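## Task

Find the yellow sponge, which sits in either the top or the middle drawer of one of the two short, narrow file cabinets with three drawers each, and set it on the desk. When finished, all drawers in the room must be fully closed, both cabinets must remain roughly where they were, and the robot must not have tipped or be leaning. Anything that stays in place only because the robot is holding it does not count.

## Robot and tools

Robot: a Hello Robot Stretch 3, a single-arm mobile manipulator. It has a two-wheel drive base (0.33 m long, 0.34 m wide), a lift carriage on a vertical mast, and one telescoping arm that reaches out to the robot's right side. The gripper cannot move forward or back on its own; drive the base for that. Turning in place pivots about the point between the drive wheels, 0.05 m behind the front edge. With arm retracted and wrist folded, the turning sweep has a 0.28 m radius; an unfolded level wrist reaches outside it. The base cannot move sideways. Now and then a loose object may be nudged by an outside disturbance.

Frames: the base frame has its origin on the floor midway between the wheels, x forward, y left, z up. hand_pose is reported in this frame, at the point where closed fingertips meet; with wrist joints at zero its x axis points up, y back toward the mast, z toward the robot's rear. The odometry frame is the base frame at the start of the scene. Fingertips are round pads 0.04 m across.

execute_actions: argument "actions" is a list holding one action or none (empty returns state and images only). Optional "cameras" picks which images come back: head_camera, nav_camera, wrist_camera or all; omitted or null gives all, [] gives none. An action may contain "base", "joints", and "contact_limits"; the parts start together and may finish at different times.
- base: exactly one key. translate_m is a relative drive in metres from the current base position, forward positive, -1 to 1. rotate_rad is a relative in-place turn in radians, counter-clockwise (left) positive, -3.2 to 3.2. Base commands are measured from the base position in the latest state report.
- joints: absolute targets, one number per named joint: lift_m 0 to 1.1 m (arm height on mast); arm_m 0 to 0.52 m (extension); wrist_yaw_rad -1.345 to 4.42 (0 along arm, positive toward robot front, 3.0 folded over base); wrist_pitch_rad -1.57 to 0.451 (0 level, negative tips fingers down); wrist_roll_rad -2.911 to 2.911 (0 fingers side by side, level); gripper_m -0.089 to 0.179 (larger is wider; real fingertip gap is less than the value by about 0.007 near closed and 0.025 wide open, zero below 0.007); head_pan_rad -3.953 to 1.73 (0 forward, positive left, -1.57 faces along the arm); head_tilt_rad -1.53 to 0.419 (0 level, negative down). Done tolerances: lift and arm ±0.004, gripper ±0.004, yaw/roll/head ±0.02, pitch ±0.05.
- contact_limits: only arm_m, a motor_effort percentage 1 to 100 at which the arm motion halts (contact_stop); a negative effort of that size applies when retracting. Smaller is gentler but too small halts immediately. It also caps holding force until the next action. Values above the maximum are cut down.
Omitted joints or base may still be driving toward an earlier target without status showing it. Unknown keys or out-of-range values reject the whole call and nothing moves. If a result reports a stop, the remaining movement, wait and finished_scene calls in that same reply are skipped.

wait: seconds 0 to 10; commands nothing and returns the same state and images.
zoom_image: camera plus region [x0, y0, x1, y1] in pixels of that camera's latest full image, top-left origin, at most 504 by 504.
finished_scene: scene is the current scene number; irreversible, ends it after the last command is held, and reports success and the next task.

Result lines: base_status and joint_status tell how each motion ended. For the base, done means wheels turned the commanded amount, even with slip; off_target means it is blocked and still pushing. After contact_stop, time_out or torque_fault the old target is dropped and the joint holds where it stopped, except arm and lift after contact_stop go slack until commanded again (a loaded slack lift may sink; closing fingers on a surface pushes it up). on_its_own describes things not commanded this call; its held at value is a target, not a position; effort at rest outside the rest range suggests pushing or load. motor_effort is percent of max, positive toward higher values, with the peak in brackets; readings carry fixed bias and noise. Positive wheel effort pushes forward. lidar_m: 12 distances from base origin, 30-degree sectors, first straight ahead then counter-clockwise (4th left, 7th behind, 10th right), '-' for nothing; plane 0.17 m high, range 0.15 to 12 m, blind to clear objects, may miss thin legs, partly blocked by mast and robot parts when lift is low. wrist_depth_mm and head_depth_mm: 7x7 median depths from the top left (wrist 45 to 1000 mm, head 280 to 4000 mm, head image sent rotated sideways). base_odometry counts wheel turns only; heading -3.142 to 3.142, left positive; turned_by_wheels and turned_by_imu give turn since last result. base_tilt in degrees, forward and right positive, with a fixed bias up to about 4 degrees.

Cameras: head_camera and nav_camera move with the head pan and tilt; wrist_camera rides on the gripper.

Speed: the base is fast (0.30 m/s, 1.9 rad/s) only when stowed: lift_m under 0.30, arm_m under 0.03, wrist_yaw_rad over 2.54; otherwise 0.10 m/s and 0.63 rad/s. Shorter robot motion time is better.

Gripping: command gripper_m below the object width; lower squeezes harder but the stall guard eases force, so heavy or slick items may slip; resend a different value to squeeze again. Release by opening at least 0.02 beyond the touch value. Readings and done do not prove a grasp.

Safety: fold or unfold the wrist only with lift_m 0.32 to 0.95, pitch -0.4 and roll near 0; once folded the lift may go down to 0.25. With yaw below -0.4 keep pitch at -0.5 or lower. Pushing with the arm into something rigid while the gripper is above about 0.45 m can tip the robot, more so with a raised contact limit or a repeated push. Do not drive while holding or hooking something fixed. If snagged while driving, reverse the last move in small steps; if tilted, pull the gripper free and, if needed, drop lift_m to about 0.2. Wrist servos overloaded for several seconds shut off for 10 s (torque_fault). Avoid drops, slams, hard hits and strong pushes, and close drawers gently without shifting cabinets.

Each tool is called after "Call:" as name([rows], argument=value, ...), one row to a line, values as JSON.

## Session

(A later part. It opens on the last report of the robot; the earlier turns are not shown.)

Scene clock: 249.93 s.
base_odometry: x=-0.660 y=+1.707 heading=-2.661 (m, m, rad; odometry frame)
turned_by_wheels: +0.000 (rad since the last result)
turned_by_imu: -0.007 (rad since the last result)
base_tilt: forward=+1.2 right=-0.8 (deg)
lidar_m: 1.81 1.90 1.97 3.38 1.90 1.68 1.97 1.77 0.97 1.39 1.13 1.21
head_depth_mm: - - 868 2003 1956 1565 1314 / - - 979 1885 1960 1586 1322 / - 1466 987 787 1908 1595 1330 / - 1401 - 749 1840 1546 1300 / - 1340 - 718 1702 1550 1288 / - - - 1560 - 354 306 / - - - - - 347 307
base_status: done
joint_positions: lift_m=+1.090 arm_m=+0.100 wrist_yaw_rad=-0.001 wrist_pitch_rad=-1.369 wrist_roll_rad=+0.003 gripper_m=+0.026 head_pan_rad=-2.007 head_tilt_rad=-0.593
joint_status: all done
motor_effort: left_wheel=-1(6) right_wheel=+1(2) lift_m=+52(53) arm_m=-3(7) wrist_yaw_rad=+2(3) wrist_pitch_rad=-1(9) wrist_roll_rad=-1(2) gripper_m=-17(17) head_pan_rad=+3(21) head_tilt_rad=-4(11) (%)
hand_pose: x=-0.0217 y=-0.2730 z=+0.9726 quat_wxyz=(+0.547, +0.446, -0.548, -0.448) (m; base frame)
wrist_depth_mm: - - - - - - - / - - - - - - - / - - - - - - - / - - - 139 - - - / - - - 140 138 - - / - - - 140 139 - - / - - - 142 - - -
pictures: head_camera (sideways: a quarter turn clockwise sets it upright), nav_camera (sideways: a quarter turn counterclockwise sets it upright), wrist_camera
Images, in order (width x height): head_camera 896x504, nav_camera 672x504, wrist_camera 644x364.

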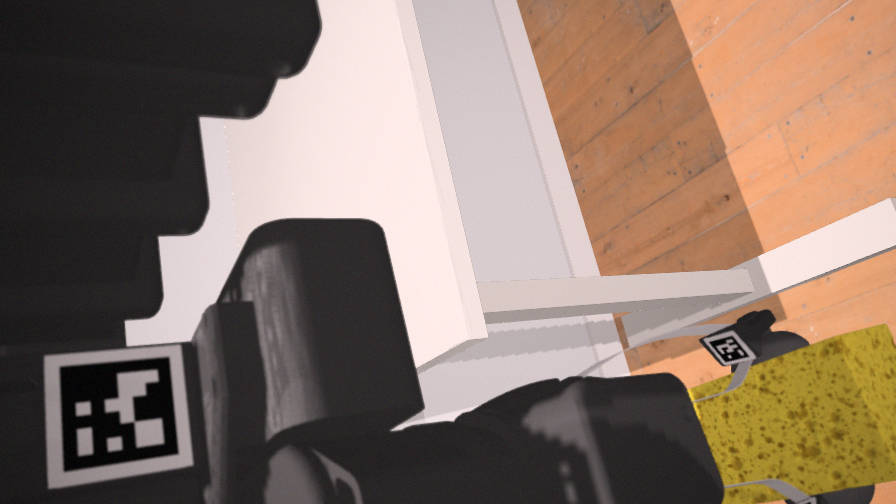

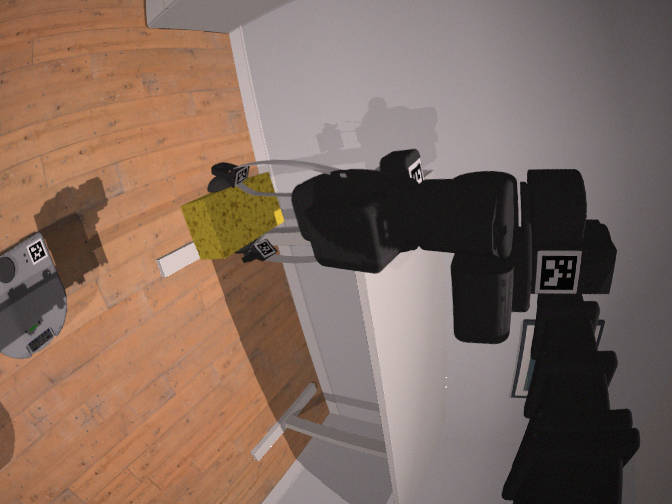

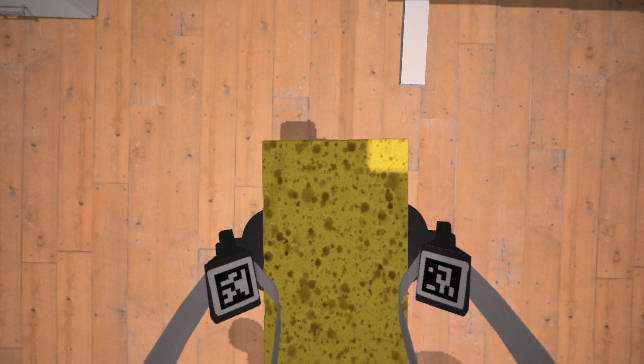

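Call:
execute_actions([
  {"base":{"translate_m":-0.42},"joints":{"arm_m":0.28,"lift_m":1.1,"head_pan_rad":-1.75,"head_tilt_rad":-0.7},"contact_limits":{"arm_m":12}},
])

Scene clock: 261.50 s.
base_odometry: x=-0.288 y=+1.901 heading=-2.661 (m, m, rad; odometry frame)
turned_by_wheels: +0.000 (rad since the last result)
turned_by_imu: -0.003 (rad since the last result)
base_tilt: forward=+1.1 right=-0.7 (deg)
lidar_m: 2.23 2.28 2.57 3.40 1.37 1.41 1.55 1.41 1.41 0.92 1.44 1.45
head_depth_mm: 1240 1144 764 1765 1737 1466 1246 / 1229 1147 766 1746 1751 1466 1252 / 1199 1157 767 1702 1774 1468 1257 / - 1160 771 647 1777 1471 1260 / - - 692 486 1673 1468 1248 / 1142 1145 748 642 1301 1412 1248 / 1136 1193 784 657 1732 1477 1259
base_status: done
joint_positions: lift_m=+1.098 arm_m=+0.280 wrist_yaw_rad=-0.001 wrist_pitch_rad=-1.369 wrist_roll_rad=+0.003 gripper_m=+0.026 head_pan_rad=-1.757 head_tilt_rad=-0.692
joint_status: all done
joint sent to its limit — the command would take lift_m past its upper limit, so that joint was sent only as far as its limit.
motor_effort: left_wheel=-1(5) right_wheel=+1(2) lift_m=+52(53) arm_m=+3(4) wrist_yaw_rad=+2(2) wrist_pitch_rad=-1(1) wrist_roll_rad=-2(2) gripper_m=-18(17) head_pan_rad=+3(16) head_tilt_rad=-3(13) (%)
contact_limits: arm_m 12 (drawing in: default 27, maximum 44; extending or still: default 36, maximum 59)
hand_pose: x=-0.0217 y=-0.4524 z=+0.9813 quat_wxyz=(+0.547, +0.446, -0.548, -0.448) (m; base frame)
wrist_depth_mm: 194 193 192 192 192 191 190 / - - - - - - - / - - - - - - - / - - - 139 - - - / - - - 140 138 - - / - - - 141 139 - - / - - - 141 - - -
pictures: head_camera (sideways: a quarter turn clockwise sets it upright), nav_camera (sideways: a quarter turn counterclockwise sets it upright), wrist_camera
Images, in order (width x height): head_camera 896x504, nav_camera 672x504, wrist_camera 644x364.

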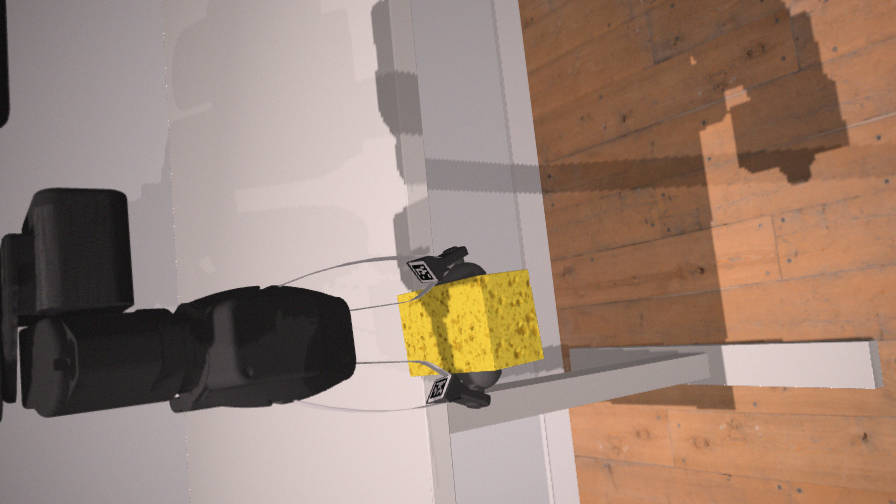

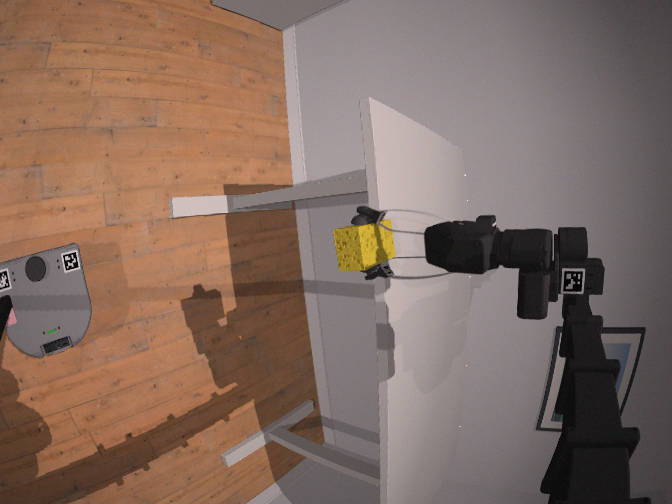

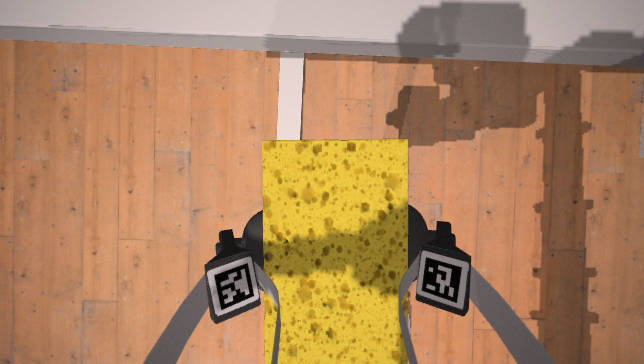

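Call:
execute_actions([
  {"joints":{"arm_m":0.515,"wrist_pitch_rad":-0.9},"contact_limits":{"arm_m":12}},
], cameras=["head_camera"])

Call:
execute_actions([
  {"joints":{"wrist_pitch_rad":-1.34}},
], cameras=["head_camera","wrist_camera"])

Scene clock: 278.30 s.
base_odometry: x=-0.288 y=+1.901 heading=-2.661 (m, m, rad; odometry frame)
turned_by_wheels: +0.000 (rad since the last result)
turned_by_imu: -0.001 (rad since the last result)
base_tilt: forward=+1.2 right=-0.6 (deg)
lidar_m: 2.23 2.28 2.57 3.40 1.37 1.41 1.55 1.41 1.41 0.92 1.44 1.45
head_depth_mm: 1252 1136 761 1772 1741 1455 1244 / 1230 1146 765 1736 1748 1449 1252 / 1208 1156 770 1714 1768 1462 1252 / 1195 1164 769 1662 1765 1468 1258 / 1207 1168 741 1637 1755 1472 1259 / - 1035 743 1051 1309 1407 1252 / 1145 1195 784 656 1734 1478 1262
base_status: not commanded
joint_positions: lift_m=+1.098 arm_m=+0.515 wrist_yaw_rad=-0.001 wrist_pitch_rad=-0.913 wrist_roll_rad=+0.003 gripper_m=+0.026 head_pan_rad=-1.757 head_tilt_rad=-0.692
joint_status: all done
motor_effort: left_wheel=-2(2) right_wheel=+1(1) lift_m=+51(52) arm_m=+3(4) wrist_yaw_rad=+2(2) wrist_pitch_rad=+6(6) wrist_roll_rad=-2(2) gripper_m=-17(17) head_pan_rad=+3(3) head_tilt_rad=-3(4) (%)
contact_limits: arm_m 12 (drawing in: default 27, maximum 44; extending or still: default 36, maximum 59)
hand_pose: x=-0.0217 y=-0.7972 z=+1.0196 quat_wxyz=(+0.634, +0.311, -0.635, -0.313) (m; base frame)
wrist_depth_mm: 742 328 324 321 318 316 313 / 880 301 296 295 291 289 286 / 286 276 276 271 270 269 266 / 258 255 252 139 241 246 247 / 238 237 236 140 138 233 230 / 223 223 - 140 139 217 215 / 209 210 205 141 202 204 202
pictures: head_camera (sideways: a quarter turn clockwise sets it upright)
Images, in order (width x height): head_camera 896x504.

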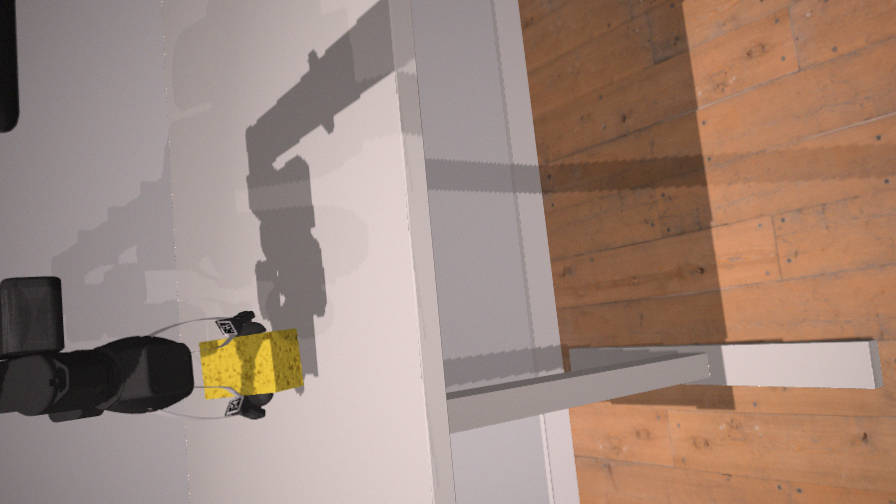

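Scene clock: 279.33 s.
base_odometry: x=-0.288 y=+1.901 heading=-2.661 (m, m, rad; odometry frame)
turned_by_wheels: +0.000 (rad since the last result)
turned_by_imu: +0.000 (rad since the last result)
base_tilt: forward=+1.1 right=-0.7 (deg)
lidar_m: 2.23 2.28 2.57 3.41 1.36 1.41 1.55 1.41 1.41 0.92 1.44 1.45
head_depth_mm: 1246 1140 762 1784 1747 1453 1255 / 1229 1149 766 1736 1758 1458 1254 / 1209 1154 770 1704 1760 1463 1254 / 1193 1160 771 1661 1761 1455 1265 / 1205 1090 679 1623 1758 1482 1251 / - 1033 712 1047 1312 1414 1253 / 1148 1195 786 655 1719 1478 1261
base_status: not commanded
joint_positions: lift_m=+1.098 arm_m=+0.515 wrist_yaw_rad=-0.001 wrist_pitch_rad=-1.338 wrist_roll_rad=+0.003 gripper_m=+0.026 head_pan_rad=-1.757 head_tilt_rad=-0.692
joint_status: all done
motor_effort: left_wheel=-1(1) right_wheel=+1(1) lift_m=+52(52) arm_m=+2(4) wrist_yaw_rad=+2(3) wrist_pitch_rad=-2(5) wrist_roll_rad=-2(2) gripper_m=-17(17) head_pan_rad=+3(3) head_tilt_rad=-4(3) (%)
hand_pose: x=-0.0217 y=-0.6953 z=+0.9823 quat_wxyz=(+0.554, +0.438, -0.555, -0.440) (m; base frame)
wrist_depth_mm: 198 197 197 196 195 196 194 / 198 197 196 196 195 194 195 / 197 197 197 195 196 195 193 / 197 196 196 138 194 193 194 / 197 196 195 140 138 193 194 / 196 196 - 141 138 193 193 / 197 196 195 141 193 192 193
pictures: head_camera (sideways: a quarter turn clockwise sets it upright), wrist_camera
Images, in order (width x height): head_camera 896x504, wrist_camera 644x364.

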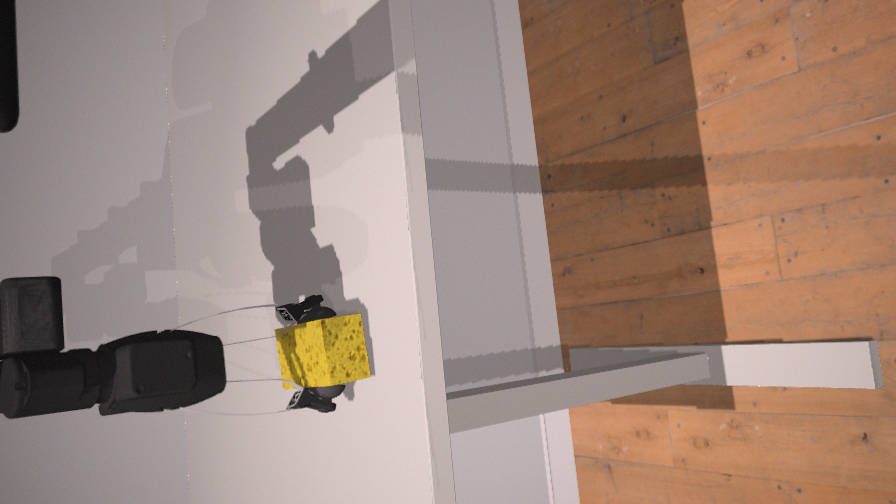

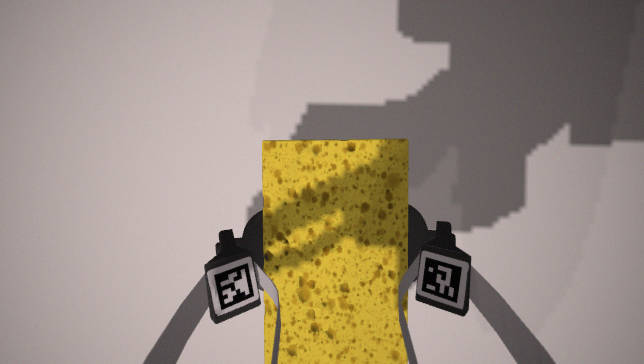

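Call:
execute_actions([
  {"joints":{"lift_m":1.088}},
], cameras=[])

Scene clock: 281.13 s.
base_odometry: x=-0.288 y=+1.901 heading=-2.661 (m, m, rad; odometry frame)
turned_by_wheels: +0.000 (rad since the last result)
turned_by_imu: +0.000 (rad since the last result)
base_tilt: forward=+1.1 right=-0.6 (deg)
lidar_m: 2.23 2.28 2.57 3.41 1.37 1.41 1.55 1.41 1.41 0.92 1.45 1.45
head_depth_mm: 1270 1148 762 1772 1751 1455 1244 / 1254 1153 761 1728 1757 1461 1248 / 1215 1152 771 1703 1767 1470 1254 / 1203 1163 773 1672 1766 1470 1253 / 1208 1166 703 1630 1749 1475 1257 / 1149 1027 728 1058 1306 1418 1251 / 1147 1182 783 656 1731 1481 1262
base_status: not commanded
joint_positions: lift_m=+1.088 arm_m=+0.515 wrist_yaw_rad=-0.001 wrist_pitch_rad=-1.338 wrist_roll_rad=+0.003 gripper_m=+0.026 head_pan_rad=-1.757 head_tilt_rad=-0.692
joint_status: all done
motor_effort: left_wheel=-1(2) right_wheel=+1(1) lift_m=+32(44) arm_m=+4(3) wrist_yaw_rad=+3(2) wrist_pitch_rad=-1(2) wrist_roll_rad=-2(2) gripper_m=-17(17) head_pan_rad=+2(3) head_tilt_rad=-4(4) (%)
hand_pose: x=-0.0217 y=-0.6954 z=+0.9722 quat_wxyz=(+0.554, +0.438, -0.555, -0.440) (m; base frame)
wrist_depth_mm: 189 188 188 187 187 185 185 / 188 187 186 186 185 185 184 / 188 187 186 186 185 184 185 / 188 188 187 139 185 185 184 / 187 187 186 140 138 183 184 / 187 187 186 139 138 183 183 / 186 187 185 140 185 183 183
pictures: none
No camera images: the call's "cameras" was empty. Leave "cameras" out to get every camera's image.

Call:
execute_actions([
  {"joints":{"gripper_m":0.11}},
], cameras=["head_camera","wrist_camera"])

Scene clock: 283.20 s.
base_odometry: x=-0.288 y=+1.901 heading=-2.661 (m, m, rad; odometry frame)
turned_by_wheels: +0.000 (rad since the last result)
turned_by_imu: +0.000 (rad since the last result)
base_tilt: forward=+1.2 right=-0.6 (deg)
lidar_m: 2.23 2.28 2.57 3.40 1.37 1.41 1.55 1.41 1.41 0.92 1.45 1.45
head_depth_mm: 1270 1137 763 1773 1752 1456 1254 / 1254 1148 764 1741 1758 1458 1254 / 1214 1155 768 1703 1768 1464 1249 / 1194 1165 769 1666 1768 1460 1255 / 1204 1169 707 1633 1755 1467 1260 / 1146 1062 714 1052 1307 1409 1250 / 1143 1193 786 656 1719 1485 1266
base_status: not commanded
joint_positions: lift_m=+1.088 arm_m=+0.515 wrist_yaw_rad=-0.001 wrist_pitch_rad=-1.338 wrist_roll_rad=+0.003 gripper_m=+0.110 head_pan_rad=-1.757 head_tilt_rad=-0.692
joint_status: all done
motor_effort: left_wheel=-2(1) right_wheel=+2(2) lift_m=+36(36) arm_m=+4(3) wrist_yaw_rad=+2(2) wrist_pitch_rad=-1(2) wrist_roll_rad=-2(2) gripper_m=+0(82) head_pan_rad=+2(3) head_tilt_rad=-4(4) (%)
hand_pose: x=-0.0217 y=-0.6954 z=+0.9721 quat_wxyz=(+0.554, +0.438, -0.555, -0.440) (m; base frame)
wrist_depth_mm: 188 187 187 186 187 185 184 / 187 187 186 185 185 185 184 / 186 187 187 184 185 183 184 / 186 186 185 140 184 184 184 / 186 186 185 140 162 184 183 / 187 185 185 140 184 - 183 / 187 184 186 140 184 183 182
pictures: head_camera (sideways: a quarter turn clockwise sets it upright), wrist_camera
Images, in order (width x height): head_camera 896x504, wrist_camera 644x364.

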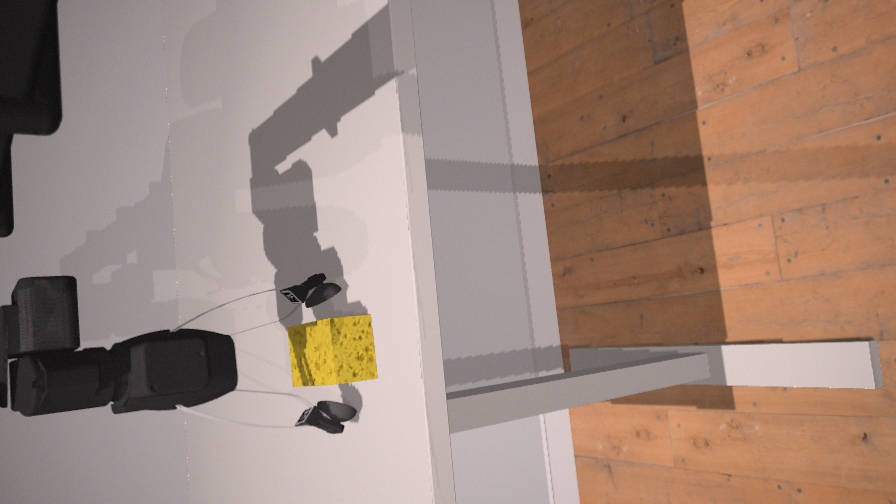

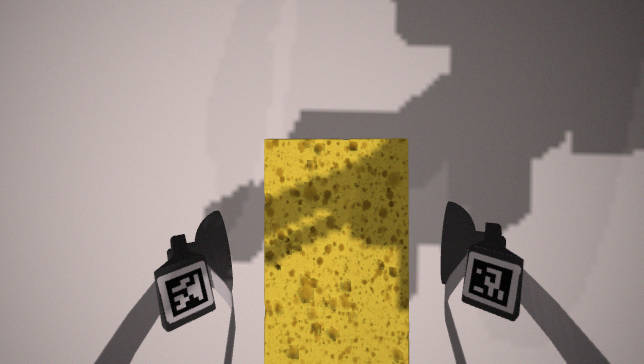

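Call:
execute_actions([
  {"joints":{"lift_m":1.098,"arm_m":0.34,"head_pan_rad":-0.55,"head_tilt_rad":-0.5},"contact_limits":{"arm_m":12}},
])

Scene clock: 287.60 s.
base_odometry: x=-0.288 y=+1.901 heading=-2.661 (m, m, rad; odometry frame)
turned_by_wheels: +0.000 (rad since the last result)
turned_by_imu: -0.001 (rad since the last result)
base_tilt: forward=+1.2 right=-0.7 (deg)
lidar_m: 2.23 2.28 2.58 3.41 1.36 1.41 1.55 1.41 1.41 0.92 1.44 1.45
head_depth_mm: 1619 1721 1821 1864 1943 1707 1395 / 1819 1929 2038 1811 1867 1701 1401 / 2060 2197 2376 1810 1734 1716 1409 / 2216 2374 2549 1927 1949 1715 1407 / 2101 2281 2410 2616 2207 1721 1414 / 2022 2151 2281 2486 2212 1722 1421 / 1923 2042 2177 2353 2221 1731 1420
base_status: not commanded
joint_positions: lift_m=+1.098 arm_m=+0.340 wrist_yaw_rad=-0.001 wrist_pitch_rad=-1.339 wrist_roll_rad=+0.003 gripper_m=+0.110 head_pan_rad=-0.557 head_tilt_rad=-0.508
joint_status: all done
motor_effort: left_wheel=-1(2) right_wheel=+1(2) lift_m=+52(53) arm_m=-4(5) wrist_yaw_rad=+2(3) wrist_pitch_rad=-1(2) wrist_roll_rad=-2(2) gripper_m=+0(1) head_pan_rad=+3(32) head_tilt_rad=+3(17) (%)
contact_limits: arm_m 12 (drawing in: default 27, maximum 44; extending or still: default 36, maximum 59)
hand_pose: x=-0.0217 y=-0.5206 z=+0.9815 quat_wxyz=(+0.554, +0.438, -0.555, -0.440) (m; base frame)
wrist_depth_mm: 198 196 196 195 194 193 194 / 199 196 196 195 195 195 194 / 196 197 195 196 194 194 193 / - - - - - - - / - - - - - - - / - - - - - - - / - - - - - - -
pictures: head_camera (sideways: a quarter turn clockwise sets it upright), nav_camera (sideways: a quarter turn counterclockwise sets it upright), wrist_camera
Images, in order (width x height): head_camera 896x504, nav_camera 672x504, wrist_camera 644x364.

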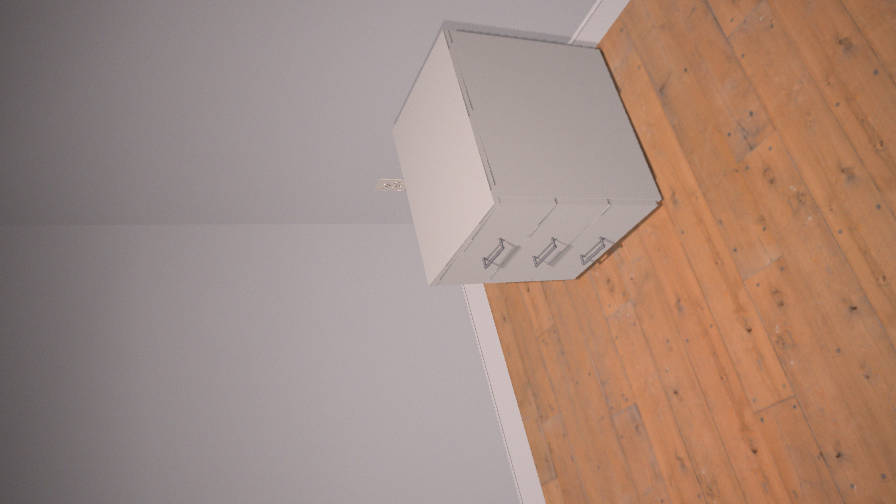

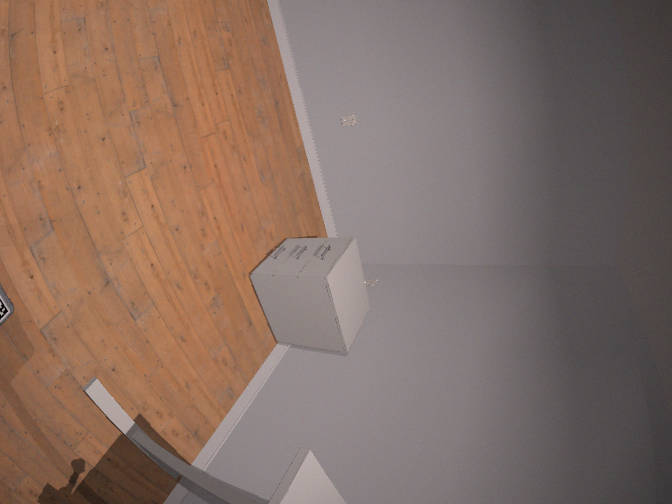

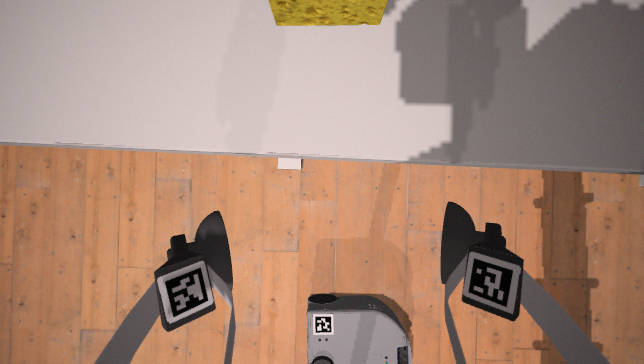

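Call:
execute_actions([
  {"joints":{"head_pan_rad":1.6,"head_tilt_rad":-0.55}},
], cameras=["head_camera","nav_camera"])

Scene clock: 293.50 s.
base_odometry: x=-0.288 y=+1.901 heading=-2.661 (m, m, rad; odometry frame)
turned_by_wheels: +0.000 (rad since the last result)
turned_by_imu: -0.001 (rad since the last result)
base_tilt: forward=+1.2 right=-0.7 (deg)
lidar_m: 2.23 2.29 2.57 3.41 1.36 1.41 1.55 1.41 1.41 0.92 1.44 1.45
head_depth_mm: 2947 3219 3422 2797 2072 1646 1357 / 2950 3197 3511 2812 2052 1660 1365 / 2962 3187 3425 2816 2096 1638 1369 / 2966 3212 3515 2842 2101 1665 1368 / 2983 3261 3505 2866 2102 1667 1375 / 2979 3240 3568 2854 2117 1665 1383 / 2993 3208 3535 2876 2107 1704 1412
base_status: not commanded
joint_positions: lift_m=+1.098 arm_m=+0.340 wrist_yaw_rad=-0.001 wrist_pitch_rad=-1.339 wrist_roll_rad=+0.003 gripper_m=+0.110 head_pan_rad=+1.593 head_tilt_rad=-0.543
joint_status: all done
motor_effort: left_wheel=-2(1) right_wheel=+1(1) lift_m=+53(52) arm_m=-3(3) wrist_yaw_rad=+2(2) wrist_pitch_rad=-1(0) wrist_roll_rad=-2(2) gripper_m=+0(1) head_pan_rad=+3(32) head_tilt_rad=-3(6) (%)
hand_pose: x=-0.0217 y=-0.5206 z=+0.9815 quat_wxyz=(+0.554, +0.438, -0.555, -0.440) (m; base frame)
wrist_depth_mm: 198 197 197 194 195 194 193 / 198 197 196 196 195 193 194 / 197 197 196 195 195 194 193 / - - - - - - - / - - - - - - - / - - - - - - - / - - - - - - -
pictures: head_camera (sideways: a quarter turn clockwise sets it upright), nav_camera (sideways: a quarter turn counterclockwise sets it upright)
Images, in order (width x height): head_camera 896x504, nav_camera 672x504.

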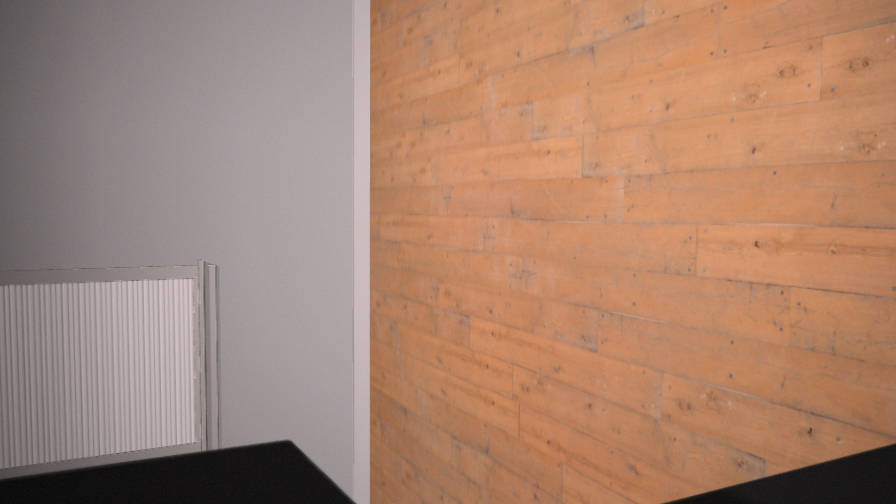

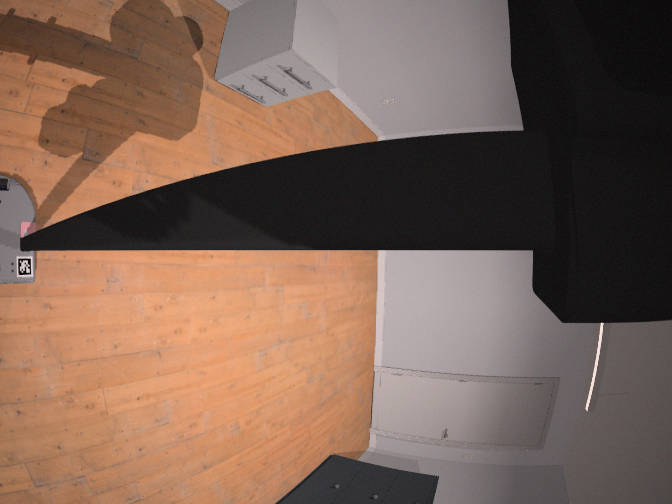

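Call:
zoom_image(camera="nav_camera", region=[190, 0, 370, 130])

Call:
zoom_image(camera="nav_camera", region=[260, 430, 460, 504])

Region (190, 0, 370, 130) of nav_camera's 672x504 image, scaled by 2.800, with more detail than that image has.

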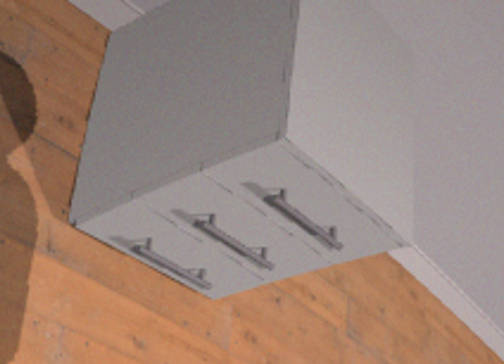

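Region (260, 430, 460, 504) of nav_camera's 672x504 image, scaled by 2.520, with more detail than that image has; it fills the top 186 rows of this view, and the rest is white.

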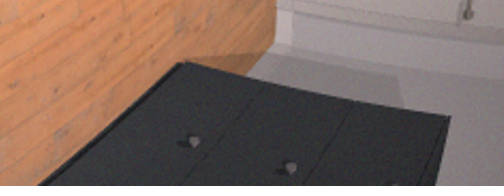

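The sponge is on the desk and every drawer I can see is flush, so I'm ending the scene.

Call:
finished_scene(scene=2)

The scene is finished: the task was done.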